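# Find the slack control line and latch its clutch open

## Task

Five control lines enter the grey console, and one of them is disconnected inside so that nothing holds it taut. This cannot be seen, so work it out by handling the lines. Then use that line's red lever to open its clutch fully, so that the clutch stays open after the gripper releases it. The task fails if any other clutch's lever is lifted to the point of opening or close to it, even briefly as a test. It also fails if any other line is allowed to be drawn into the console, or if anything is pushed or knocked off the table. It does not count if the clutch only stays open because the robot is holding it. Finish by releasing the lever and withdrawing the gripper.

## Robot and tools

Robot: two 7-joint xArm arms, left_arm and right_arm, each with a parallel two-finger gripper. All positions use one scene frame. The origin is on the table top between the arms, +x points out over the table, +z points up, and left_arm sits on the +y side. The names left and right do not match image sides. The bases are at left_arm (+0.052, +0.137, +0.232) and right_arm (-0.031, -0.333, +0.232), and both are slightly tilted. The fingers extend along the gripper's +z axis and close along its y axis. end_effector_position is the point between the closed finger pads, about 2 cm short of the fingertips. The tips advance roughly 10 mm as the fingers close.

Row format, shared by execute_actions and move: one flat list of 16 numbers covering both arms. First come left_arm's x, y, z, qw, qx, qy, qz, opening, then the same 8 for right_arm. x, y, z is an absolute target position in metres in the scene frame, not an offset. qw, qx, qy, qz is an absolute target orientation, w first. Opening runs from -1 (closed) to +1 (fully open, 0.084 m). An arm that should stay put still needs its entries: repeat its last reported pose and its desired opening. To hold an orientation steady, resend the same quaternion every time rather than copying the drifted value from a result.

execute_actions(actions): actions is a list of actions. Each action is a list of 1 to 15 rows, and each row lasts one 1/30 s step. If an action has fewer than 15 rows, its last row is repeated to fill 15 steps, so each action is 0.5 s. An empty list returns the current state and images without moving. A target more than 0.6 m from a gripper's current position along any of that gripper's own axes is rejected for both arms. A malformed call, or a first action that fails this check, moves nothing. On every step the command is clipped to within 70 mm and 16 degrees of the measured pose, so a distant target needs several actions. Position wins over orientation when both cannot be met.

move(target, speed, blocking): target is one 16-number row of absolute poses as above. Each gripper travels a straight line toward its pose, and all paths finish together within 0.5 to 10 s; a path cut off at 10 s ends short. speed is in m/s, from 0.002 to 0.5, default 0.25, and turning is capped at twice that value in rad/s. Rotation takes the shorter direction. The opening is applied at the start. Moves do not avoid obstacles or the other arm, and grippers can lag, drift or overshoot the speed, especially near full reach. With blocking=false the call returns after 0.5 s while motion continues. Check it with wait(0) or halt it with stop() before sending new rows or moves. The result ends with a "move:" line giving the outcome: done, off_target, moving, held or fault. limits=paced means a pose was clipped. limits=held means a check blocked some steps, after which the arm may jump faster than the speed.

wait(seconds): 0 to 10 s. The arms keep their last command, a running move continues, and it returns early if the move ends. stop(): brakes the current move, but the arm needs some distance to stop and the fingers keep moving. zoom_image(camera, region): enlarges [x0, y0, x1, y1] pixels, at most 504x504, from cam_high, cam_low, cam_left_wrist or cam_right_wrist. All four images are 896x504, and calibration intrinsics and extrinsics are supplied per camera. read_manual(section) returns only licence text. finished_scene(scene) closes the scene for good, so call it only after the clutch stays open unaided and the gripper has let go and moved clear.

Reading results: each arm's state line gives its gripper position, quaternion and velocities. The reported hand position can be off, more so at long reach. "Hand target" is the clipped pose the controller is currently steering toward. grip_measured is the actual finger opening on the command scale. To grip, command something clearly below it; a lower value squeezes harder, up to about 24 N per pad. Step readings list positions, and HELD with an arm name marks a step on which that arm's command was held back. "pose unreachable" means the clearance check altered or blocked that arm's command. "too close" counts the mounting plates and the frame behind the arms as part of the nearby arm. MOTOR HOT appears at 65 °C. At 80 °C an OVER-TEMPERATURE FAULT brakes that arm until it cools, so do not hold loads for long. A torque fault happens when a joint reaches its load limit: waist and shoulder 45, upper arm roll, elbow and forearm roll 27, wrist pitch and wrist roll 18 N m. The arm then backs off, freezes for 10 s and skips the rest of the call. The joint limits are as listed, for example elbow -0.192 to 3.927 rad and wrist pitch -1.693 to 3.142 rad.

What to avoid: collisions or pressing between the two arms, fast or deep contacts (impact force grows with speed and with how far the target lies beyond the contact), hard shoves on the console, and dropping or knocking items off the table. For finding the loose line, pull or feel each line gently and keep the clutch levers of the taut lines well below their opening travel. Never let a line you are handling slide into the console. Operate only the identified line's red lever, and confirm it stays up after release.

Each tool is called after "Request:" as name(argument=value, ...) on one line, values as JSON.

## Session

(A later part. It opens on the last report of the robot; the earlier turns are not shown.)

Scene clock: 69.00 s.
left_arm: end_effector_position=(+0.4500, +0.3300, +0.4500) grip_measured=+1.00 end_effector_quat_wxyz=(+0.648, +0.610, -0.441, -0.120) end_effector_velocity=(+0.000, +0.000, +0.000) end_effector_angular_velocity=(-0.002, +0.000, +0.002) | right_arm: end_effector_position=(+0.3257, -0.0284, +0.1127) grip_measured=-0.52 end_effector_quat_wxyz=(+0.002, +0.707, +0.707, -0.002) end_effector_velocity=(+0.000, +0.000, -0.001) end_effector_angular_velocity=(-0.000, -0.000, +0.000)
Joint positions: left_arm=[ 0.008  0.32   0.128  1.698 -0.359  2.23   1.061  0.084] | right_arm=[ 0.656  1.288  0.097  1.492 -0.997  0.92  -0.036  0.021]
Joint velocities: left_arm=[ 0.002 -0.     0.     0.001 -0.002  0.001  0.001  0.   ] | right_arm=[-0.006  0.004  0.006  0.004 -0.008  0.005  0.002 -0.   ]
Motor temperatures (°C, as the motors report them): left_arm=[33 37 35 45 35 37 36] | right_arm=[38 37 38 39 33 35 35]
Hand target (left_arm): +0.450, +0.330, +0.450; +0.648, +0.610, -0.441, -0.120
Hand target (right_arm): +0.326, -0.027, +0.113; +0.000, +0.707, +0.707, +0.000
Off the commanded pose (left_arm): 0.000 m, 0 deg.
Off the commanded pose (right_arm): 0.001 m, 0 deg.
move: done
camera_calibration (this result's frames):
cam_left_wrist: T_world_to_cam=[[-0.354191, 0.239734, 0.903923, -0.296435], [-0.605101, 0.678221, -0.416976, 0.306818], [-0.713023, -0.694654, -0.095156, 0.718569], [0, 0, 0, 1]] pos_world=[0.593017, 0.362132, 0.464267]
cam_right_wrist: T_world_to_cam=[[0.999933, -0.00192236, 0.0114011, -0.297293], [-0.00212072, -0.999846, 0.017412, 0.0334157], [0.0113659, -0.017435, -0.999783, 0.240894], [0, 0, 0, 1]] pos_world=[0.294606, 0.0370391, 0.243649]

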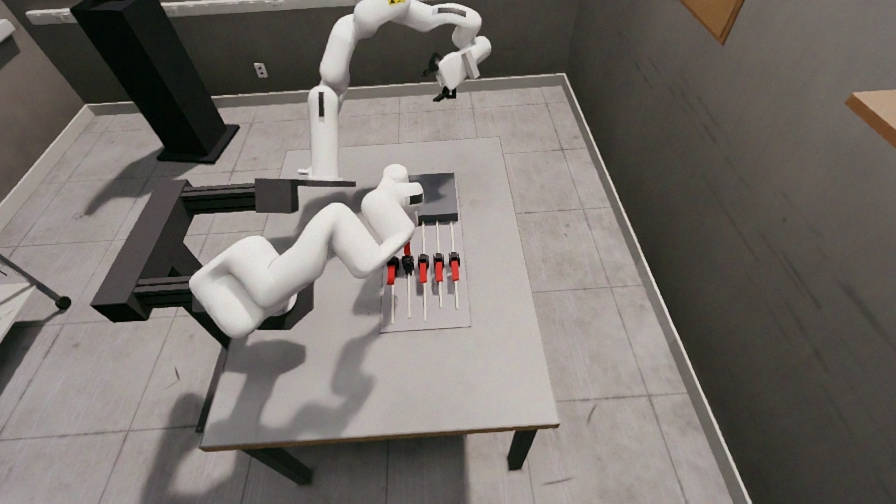

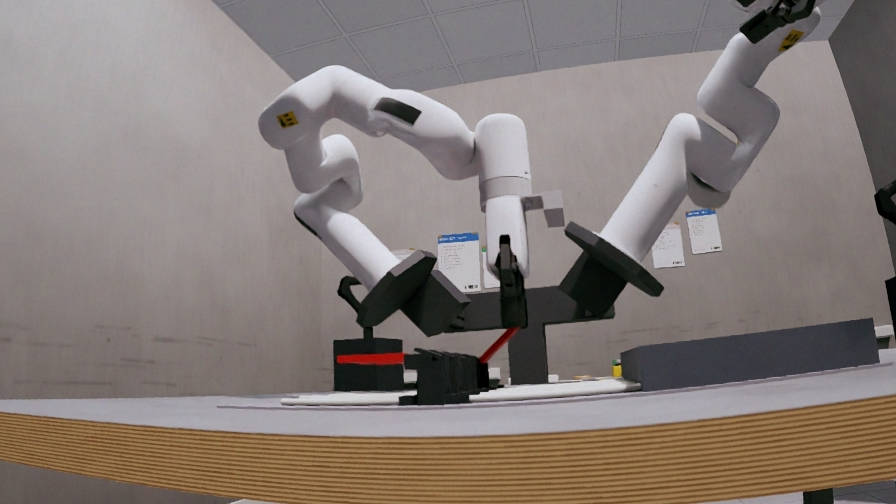

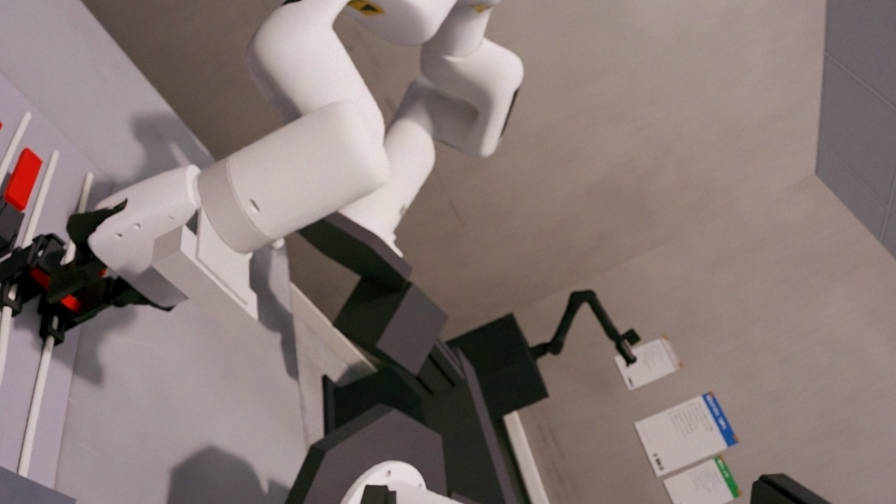

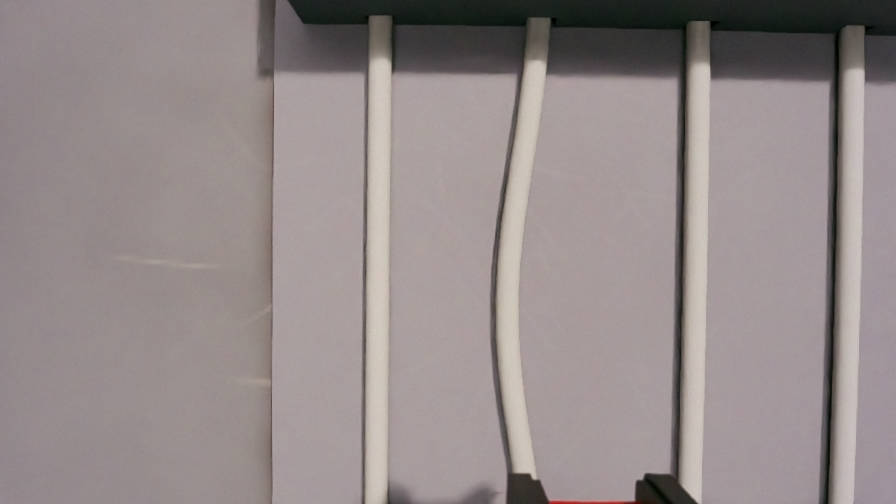

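Request:
move(target=[0.45,0.33,0.45,0.648,0.61,-0.441,-0.12,1,0.326,-0.014,0.088,0,0.707,0.707,0,-0.65], speed=0.04)

Scene clock: 71.53 s.
left_arm: end_effector_position=(+0.4500, +0.3300, +0.4500) grip_measured=+1.00 end_effector_quat_wxyz=(+0.648, +0.610, -0.441, -0.120) end_effector_velocity=(+0.000, +0.000, -0.000) end_effector_angular_velocity=(-0.001, +0.001, +0.003) | right_arm: end_effector_position=(+0.3259, -0.0155, +0.0876) grip_measured=-0.51 end_effector_quat_wxyz=(+0.002, +0.707, +0.707, -0.002) end_effector_velocity=(-0.000, +0.000, -0.000) end_effector_angular_velocity=(-0.003, +0.000, +0.001)
Joint positions: left_arm=[ 0.008  0.32   0.128  1.698 -0.359  2.23   1.061  0.084] | right_arm=[ 0.65   1.374  0.086  1.568 -1.013  0.905 -0.034  0.022]
Joint velocities: left_arm=[ 0.001 -0.     0.002 -0.    -0.002 -0.001 -0.     0.   ] | right_arm=[-0.004  0.004  0.006  0.005 -0.006  0.007  0.002 -0.   ]
Motor temperatures (°C, as the motors report them): left_arm=[33 37 35 45 35 37 36] | right_arm=[39 37 38 39 33 35 35]
Hand target (left_arm): +0.450, +0.330, +0.450; +0.648, +0.610, -0.441, -0.120
Hand target (right_arm): +0.326, -0.014, +0.088; +0.000, +0.707, +0.707, +0.000
Off the commanded pose (left_arm): 0.000 m, 0 deg.
Off the commanded pose (right_arm): 0.002 m, 0 deg.
move: done
camera_calibration (this result's frames):
cam_left_wrist: T_world_to_cam=[[-0.354191, 0.239735, 0.903923, -0.296435], [-0.605101, 0.678221, -0.416976, 0.306818], [-0.713023, -0.694654, -0.095156, 0.718569], [0, 0, 0, 1]] pos_world=[0.593017, 0.362132, 0.464267]
cam_right_wrist: T_world_to_cam=[[0.999933, -0.00225239, 0.0113848, -0.297139], [-0.0024463, -0.999852, 0.0170473, 0.0468945], [0.0113447, -0.017074, -0.99979, 0.215995], [0, 0, 0, 1]] pos_world=[0.294783, 0.0499062, 0.218533]

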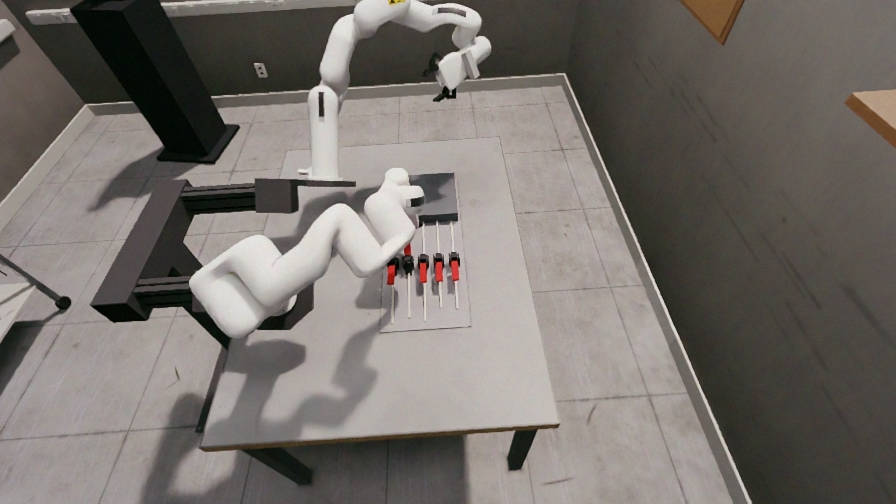

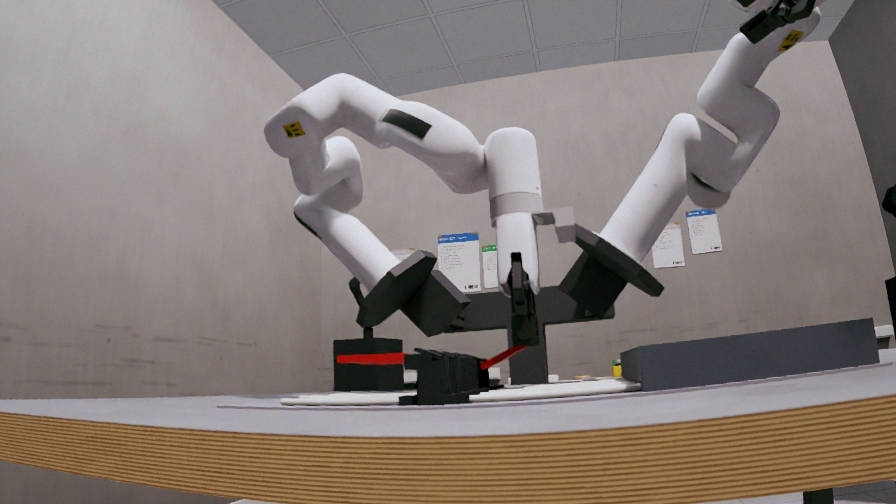

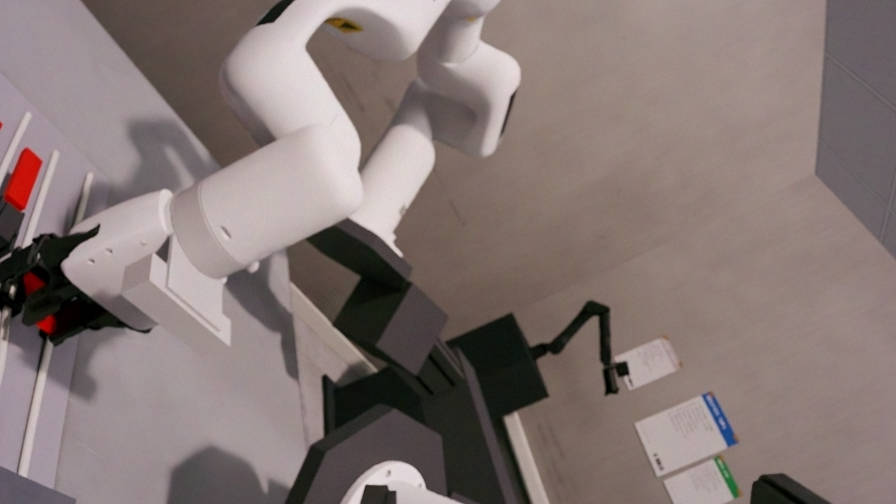

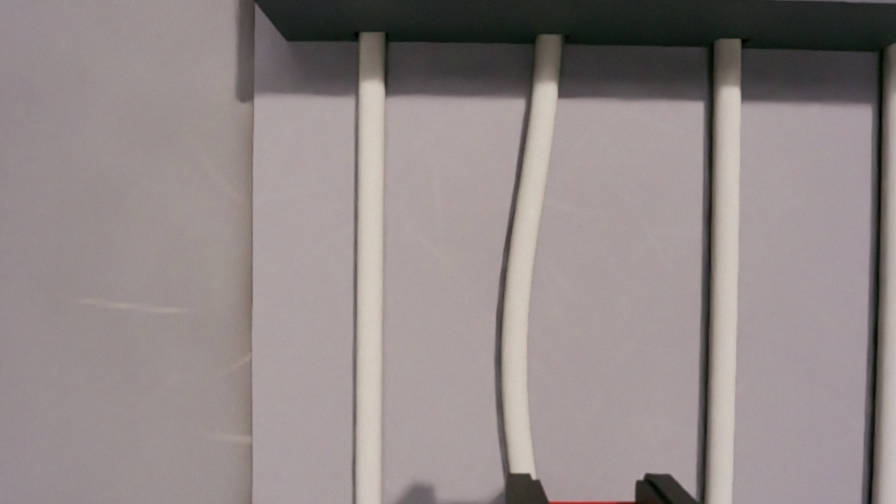

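Request:
move(target=[0.45,0.33,0.45,0.648,0.61,-0.441,-0.12,1,0.326,-0.008,0.066,0,0.707,0.707,0,-0.65], speed=0.04)

Scene clock: 73.23 s.
left_arm: end_effector_position=(+0.4500, +0.3300, +0.4500) grip_measured=+1.00 end_effector_quat_wxyz=(+0.648, +0.610, -0.441, -0.120) end_effector_velocity=(-0.000, -0.001, +0.001) end_effector_angular_velocity=(-0.001, -0.002, -0.002) | right_arm: end_effector_position=(+0.3259, -0.0101, +0.0654) grip_measured=-0.51 end_effector_quat_wxyz=(+0.003, +0.707, +0.707, -0.003) end_effector_velocity=(-0.000, +0.000, -0.000) end_effector_angular_velocity=(-0.003, -0.000, +0.000)
Joint positions: left_arm=[ 0.008  0.32   0.128  1.698 -0.359  2.23   1.061  0.084] | right_arm=[ 0.637  1.436  0.075  1.619 -1.031  0.891 -0.032  0.022]
Joint velocities: left_arm=[-0.002 -0.    -0.001 -0.001 -0.    -0.     0.     0.   ] | right_arm=[-0.006  0.003  0.008  0.005 -0.009  0.01   0.003 -0.   ]
Motor temperatures (°C, as the motors report them): left_arm=[33 37 35 45 35 37 36] | right_arm=[39 37 38 40 33 35 35]
Hand target (left_arm): +0.450, +0.330, +0.450; +0.648, +0.610, -0.441, -0.120
Hand target (right_arm): +0.326, -0.008, +0.066; +0.000, +0.707, +0.707, +0.000
Off the commanded pose (left_arm): 0.000 m, 0 deg.
Off the commanded pose (right_arm): 0.002 m, 0 deg.
move: done
camera_calibration (this result's frames):
cam_left_wrist: T_world_to_cam=[[-0.354191, 0.239735, 0.903923, -0.296435], [-0.605101, 0.678221, -0.416976, 0.306818], [-0.713023, -0.694654, -0.095156, 0.718569], [0, 0, 0, 1]] pos_world=[0.593017, 0.362132, 0.464267]
cam_right_wrist: T_world_to_cam=[[0.999934, -0.00233885, 0.0112275, -0.296876], [-0.00255694, -0.999808, 0.0194502, 0.0525102], [0.0111798, -0.0194776, -0.999748, 0.193911], [0, 0, 0, 1]] pos_world=[0.294823, 0.0555826, 0.196174]

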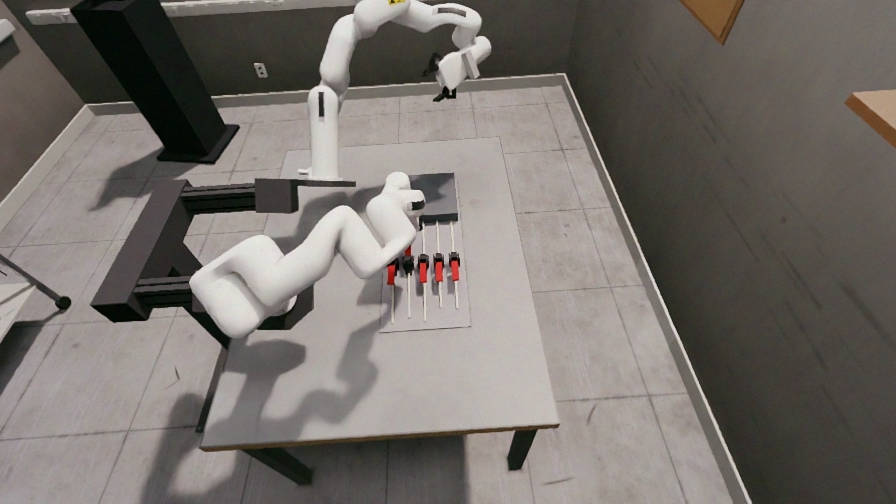

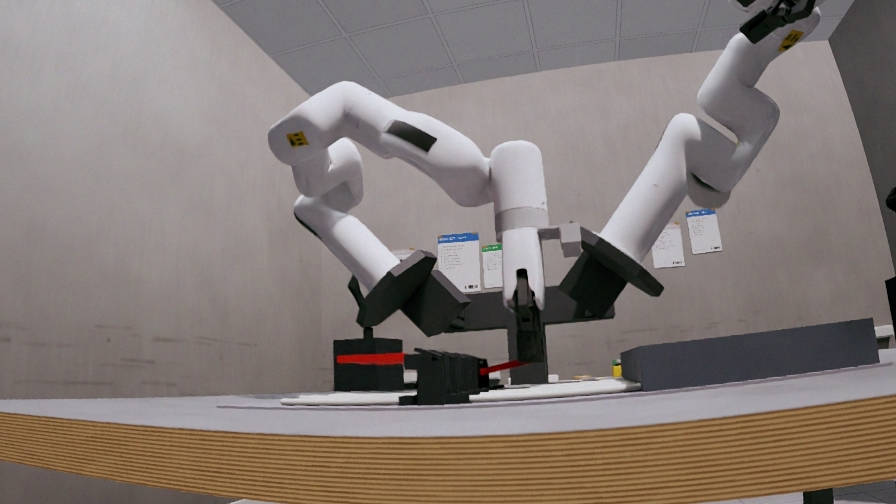

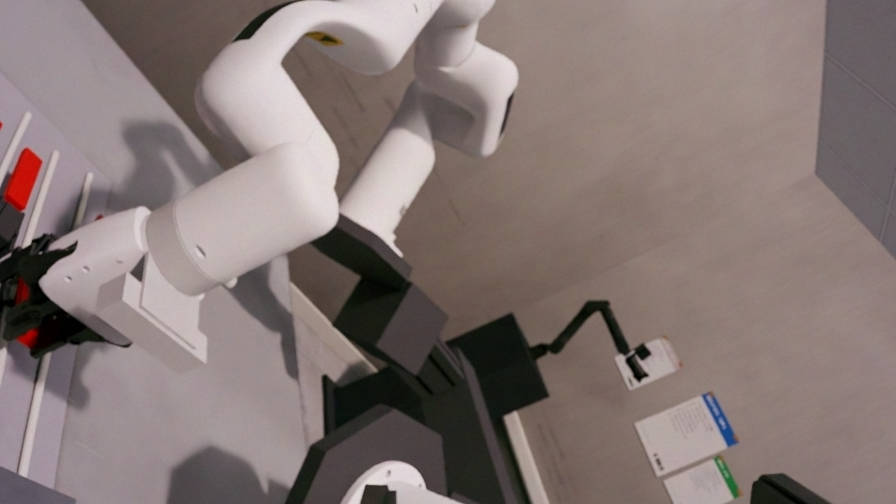

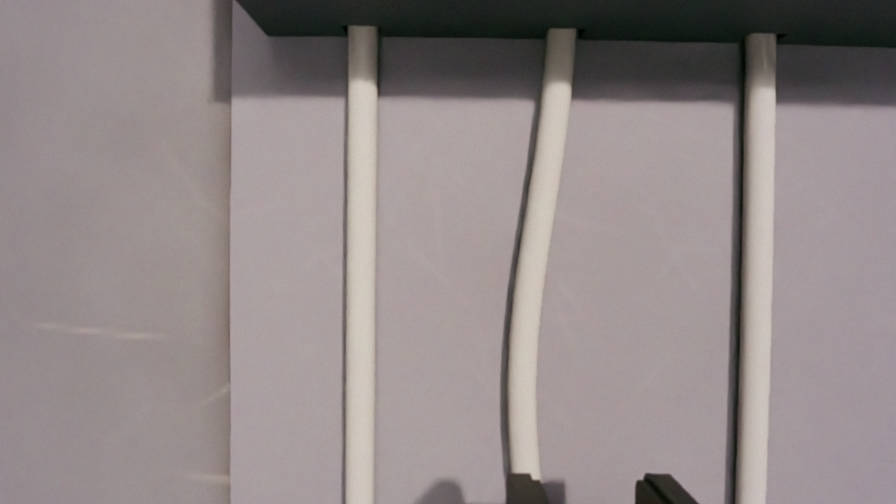

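Request:
move(target=[0.45,0.33,0.45,0.648,0.61,-0.441,-0.12,1,0.326,-0.009,0.048,0,0.707,0.707,0,-0.65], speed=0.04)

Request:
move(target=[0.45,0.33,0.45,0.648,0.61,-0.441,-0.12,1,0.326,-0.009,0.05,0,0.707,0.707,0,-0.2])

Request:
move(target=[0.45,0.33,0.45,0.648,0.61,-0.441,-0.12,1,0.326,-0.05,0.25,0,0.707,0.707,0,-0.2])

Scene clock: 75.20 s.
left_arm: end_effector_position=(+0.4500, +0.3300, +0.4500) grip_measured=+1.00 end_effector_quat_wxyz=(+0.648, +0.610, -0.441, -0.120) end_effector_velocity=(-0.000, -0.000, +0.000) end_effector_angular_velocity=(+0.001, +0.002, -0.001) | right_arm: end_effector_position=(+0.3261, -0.0047, +0.0517) grip_measured=-0.51 end_effector_quat_wxyz=(-0.003, +0.707, +0.707, +0.004) end_effector_velocity=(-0.000, -0.003, -0.005) end_effector_angular_velocity=(-0.007, +0.003, -0.002)
Joint positions: left_arm=[ 0.008  0.32   0.128  1.698 -0.359  2.23   1.061  0.084] | right_arm=[ 0.622  1.47   0.071  1.642 -1.054  0.862 -0.026  0.022]
Joint velocities: left_arm=[ 0.001 -0.    -0.002 -0.    -0.     0.001 -0.003  0.   ] | right_arm=[-0.005  0.005 -0.005  0.001 -0.001 -0.     0.     0.   ]
Motor temperatures (°C, as the motors report them): left_arm=[33 37 35 45 35 37 36] | right_arm=[39 37 38 40 33 36 35]
Hand target (left_arm): +0.450, +0.330, +0.450; +0.648, +0.610, -0.441, -0.120
Hand target (right_arm): +0.326, -0.009, +0.048; +0.000, +0.707, +0.707, +0.000
Off the commanded pose (left_arm): 0.000 m, 0 deg.
Off the commanded pose (right_arm): 0.006 m, 1 deg.
move: off_target (right_arm)
camera_calibration (this result's frames):
cam_left_wrist: T_world_to_cam=[[-0.354191, 0.239735, 0.903923, -0.296435], [-0.605101, 0.678221, -0.416976, 0.306818], [-0.713023, -0.694654, -0.0951557, 0.718569], [0, 0, 0, 1]] pos_world=[0.593017, 0.362132, 0.464267]
cam_right_wrist: T_world_to_cam=[[0.999908, -0.00166757, 0.0134914, -0.297018], [-0.00168847, -0.999997, 0.00153777, 0.0587947], [0.0134888, -0.00156041, -0.999908, 0.179725], [0, 0, 0, 1]] pos_world=[0.294665, 0.0585797, 0.183626]

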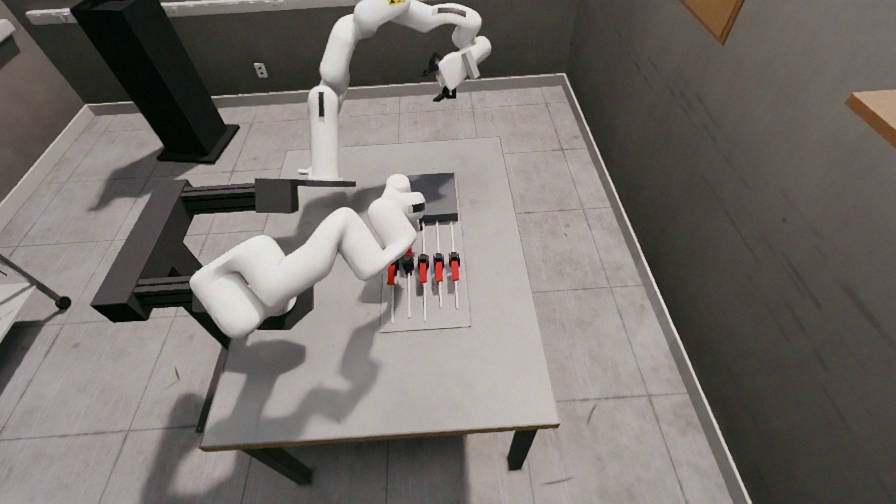

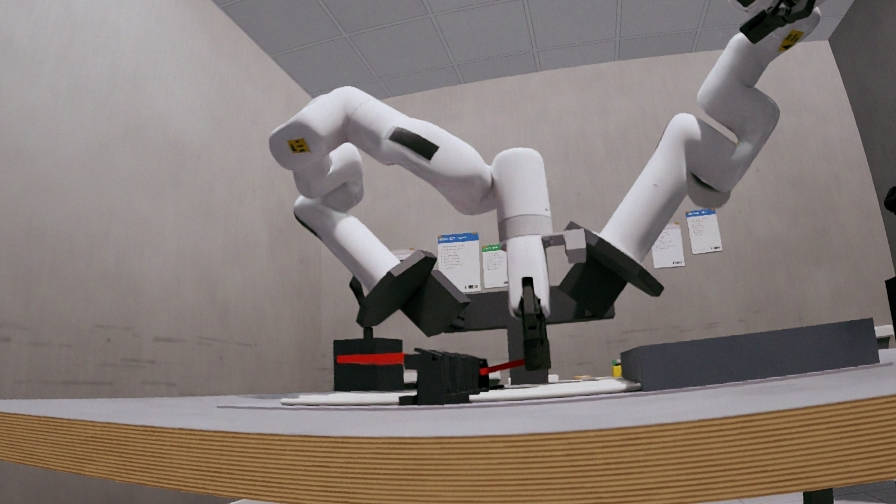

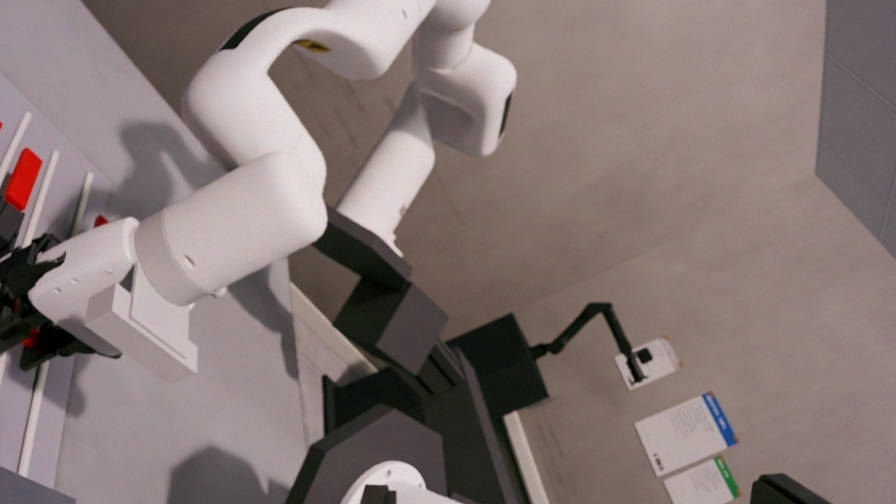

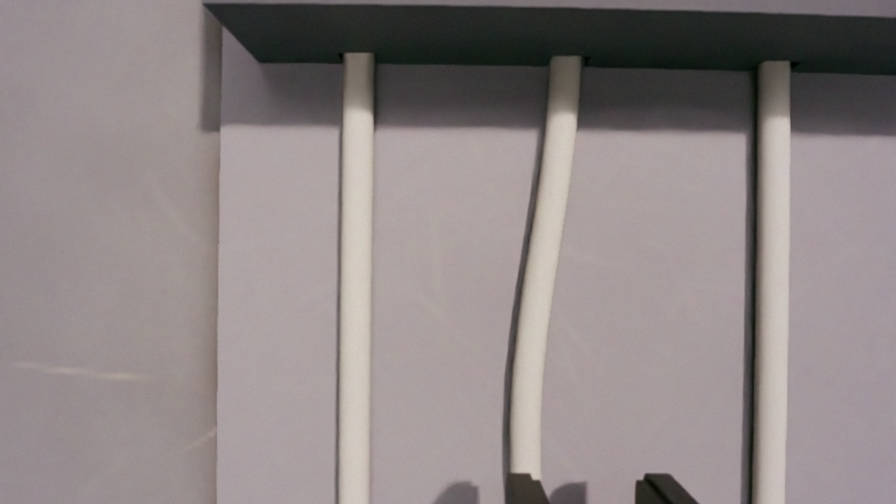

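Scene clock: 75.90 s.
left_arm: end_effector_position=(+0.4500, +0.3300, +0.4500) grip_measured=+1.00 end_effector_quat_wxyz=(+0.648, +0.610, -0.441, -0.120) end_effector_velocity=(+0.000, +0.000, -0.000) end_effector_angular_velocity=(+0.001, -0.001, +0.000) | right_arm: end_effector_position=(+0.3261, -0.0091, +0.0499) grip_measured=-0.21 end_effector_quat_wxyz=(+0.000, +0.707, +0.707, -0.000) end_effector_velocity=(-0.000, +0.001, +0.002) end_effector_angular_velocity=(+0.001, -0.000, -0.000)
Joint positions: left_arm=[ 0.008  0.32   0.128  1.698 -0.359  2.23   1.061  0.084] | right_arm=[ 0.622  1.467  0.066  1.637 -1.051  0.867 -0.027  0.035]
Joint velocities: left_arm=[ 0.    -0.     0.     0.     0.001 -0.     0.001  0.   ] | right_arm=[ 0.002 -0.002  0.002 -0.001  0.001  0.001  0.001 -0.   ]
Motor temperatures (°C, as the motors report them): left_arm=[33 37 35 45 35 37 36] | right_arm=[39 37 38 40 33 36 35]
Hand target (left_arm): +0.450, +0.330, +0.450; +0.648, +0.610, -0.441, -0.120
Hand target (right_arm): +0.326, -0.009, +0.050; -0.000, +0.707, +0.707, -0.000
Off the commanded pose (left_arm): 0.000 m, 0 deg.
Off the commanded pose (right_arm): 0.000 m, 0 deg.
move: done
camera_calibration (this result's frames):
cam_left_wrist: T_world_to_cam=[[-0.354191, 0.239735, 0.903923, -0.296435], [-0.605101, 0.678221, -0.416976, 0.306818], [-0.713023, -0.694654, -0.0951559, 0.718569], [0, 0, 0, 1]] pos_world=[0.593017, 0.362132, 0.464267]
cam_right_wrist: T_world_to_cam=[[0.999932, -0.0025128, 0.0114195, -0.296858], [-0.00265119, -0.999923, 0.0121197, 0.0542255], [0.0113882, -0.0121491, -0.999861, 0.178455], [0, 0, 0, 1]] pos_world=[0.294949, 0.0556434, 0.181163]

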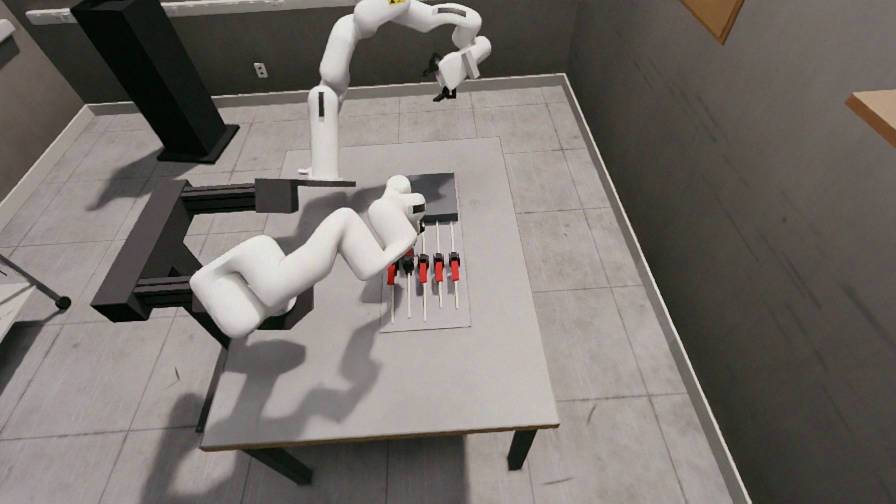

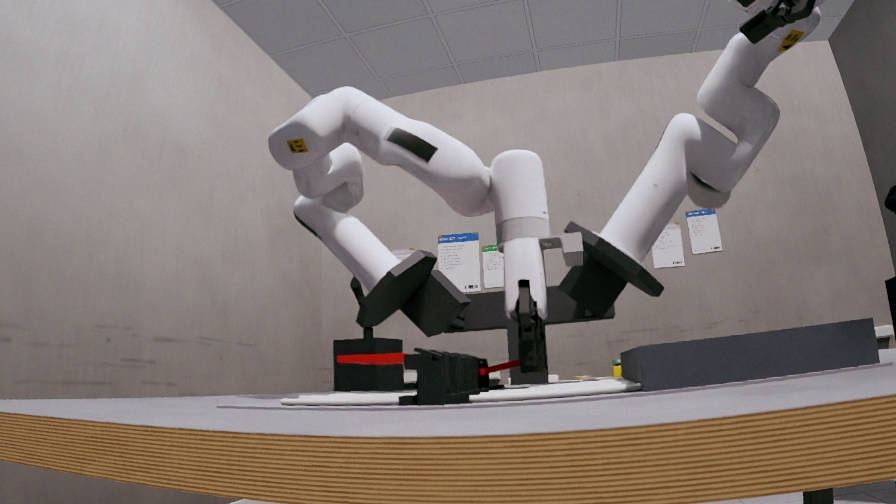

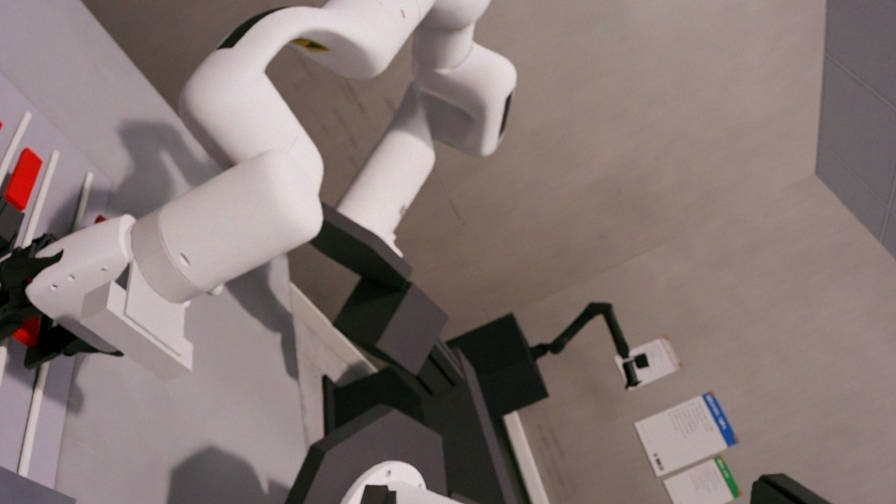

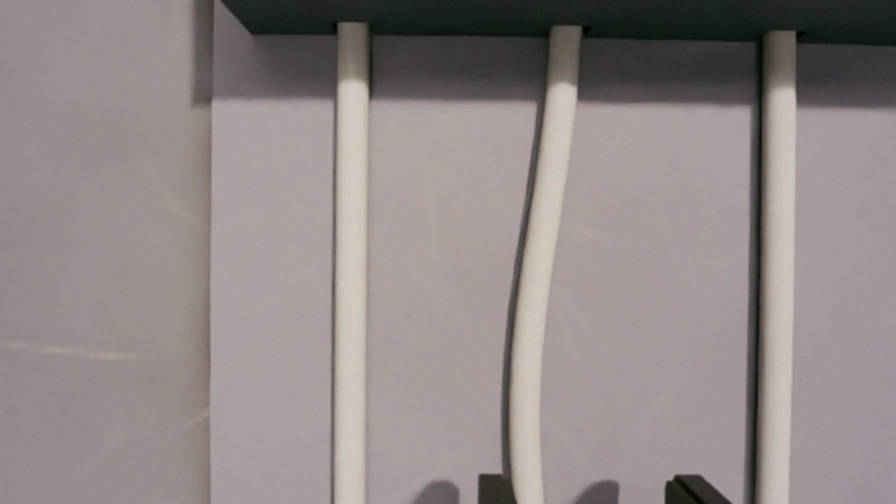

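Scene clock: 77.23 s.
left_arm: end_effector_position=(+0.4500, +0.3300, +0.4500) grip_measured=+1.00 end_effector_quat_wxyz=(+0.648, +0.610, -0.441, -0.120) end_effector_velocity=(-0.000, +0.000, +0.000) end_effector_angular_velocity=(-0.001, +0.001, -0.000) | right_arm: end_effector_position=(+0.3261, -0.0497, +0.2490) grip_measured=-0.21 end_effector_quat_wxyz=(-0.000, +0.707, +0.707, -0.001) end_effector_velocity=(+0.002, +0.003, +0.008) end_effector_angular_velocity=(+0.012, -0.005, -0.003)
Joint positions: left_arm=[ 0.008  0.32   0.128  1.698 -0.359  2.23   1.061  0.084] | right_arm=[ 0.69   1.018  0.234  1.396 -0.87   1.126 -0.095  0.035]
Joint velocities: left_arm=[ 0.001  0.    -0.001  0.    -0.001  0.001  0.     0.   ] | right_arm=[ 0.002 -0.008  0.007  0.005  0.002  0.001 -0.001 -0.   ]
Motor temperatures (°C, as the motors report them): left_arm=[33 37 35 45 35 37 36] | right_arm=[39 37 38 39 33 36 35]
Hand target (left_arm): +0.450, +0.330, +0.450; +0.648, +0.610, -0.441, -0.120
Hand target (right_arm): +0.326, -0.049, +0.250; -0.001, +0.707, +0.707, -0.000
Off the commanded pose (left_arm): 0.000 m, 0 deg.
Off the commanded pose (right_arm): 0.001 m, 0 deg.
move: done
camera_calibration (this result's frames):
cam_left_wrist: T_world_to_cam=[[-0.354191, 0.239735, 0.903923, -0.296435], [-0.605101, 0.678221, -0.416976, 0.306818], [-0.713023, -0.694654, -0.0951559, 0.718569], [0, 0, 0, 1]] pos_world=[0.593017, 0.362132, 0.464267]
cam_right_wrist: T_world_to_cam=[[0.999952, -0.00281022, 0.00935149, -0.298749], [-0.00293238, -0.99991, 0.0130756, 0.0110837], [0.0093139, -0.0131024, -0.999871, 0.377646], [0, 0, 0, 1]] pos_world=[0.29525, 0.0151912, 0.380246]

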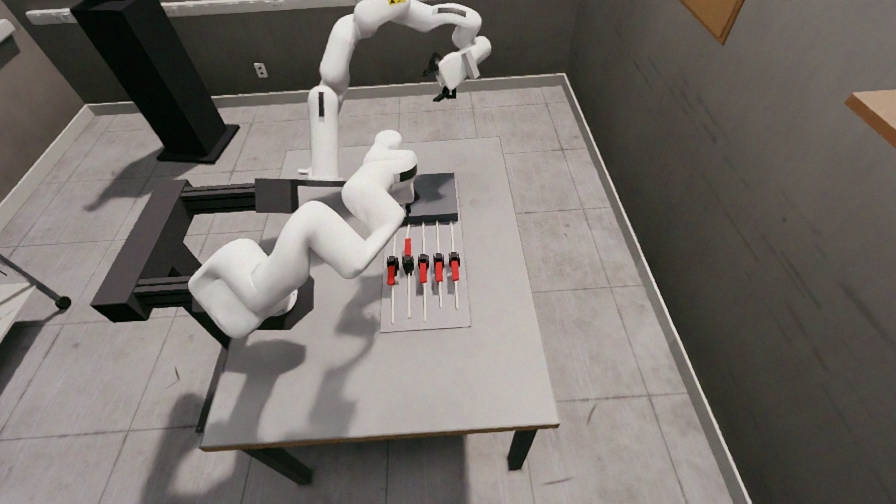

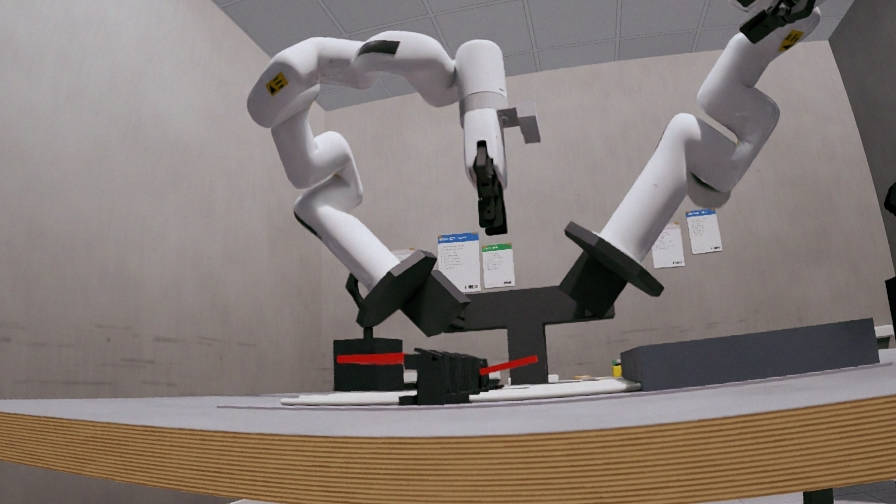

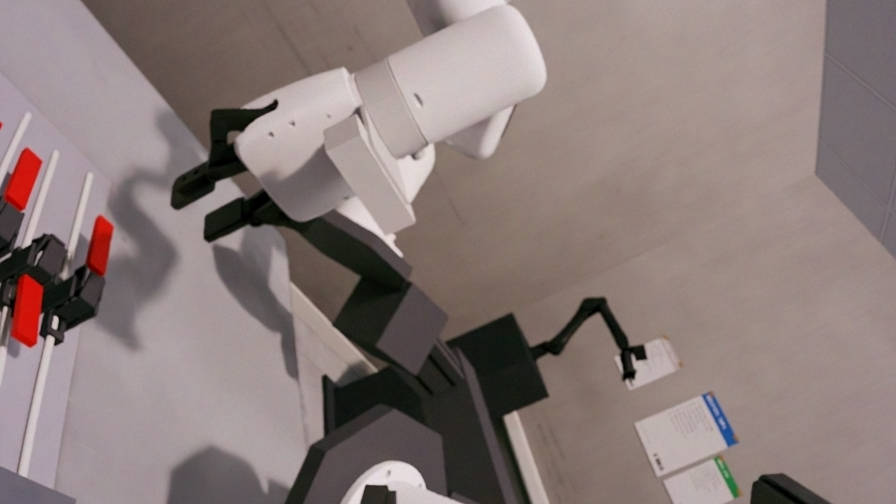

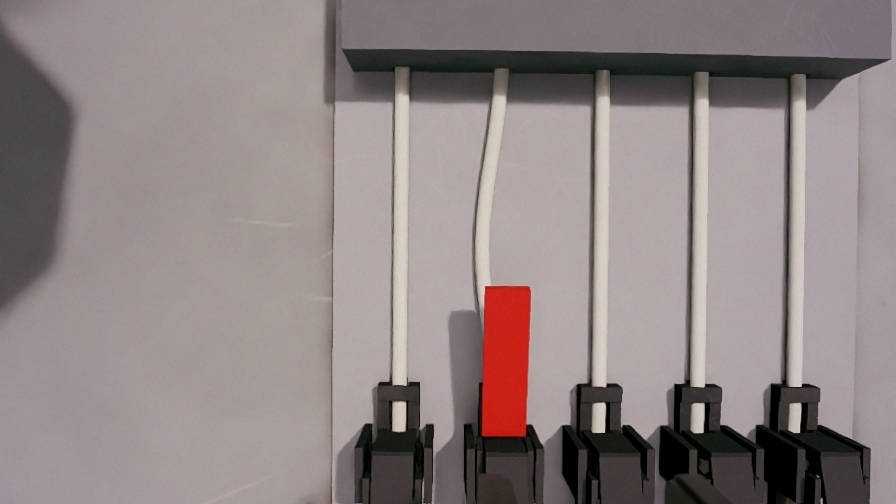

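Request:
finished_scene(scene=1)

The scene is finished: the task was done.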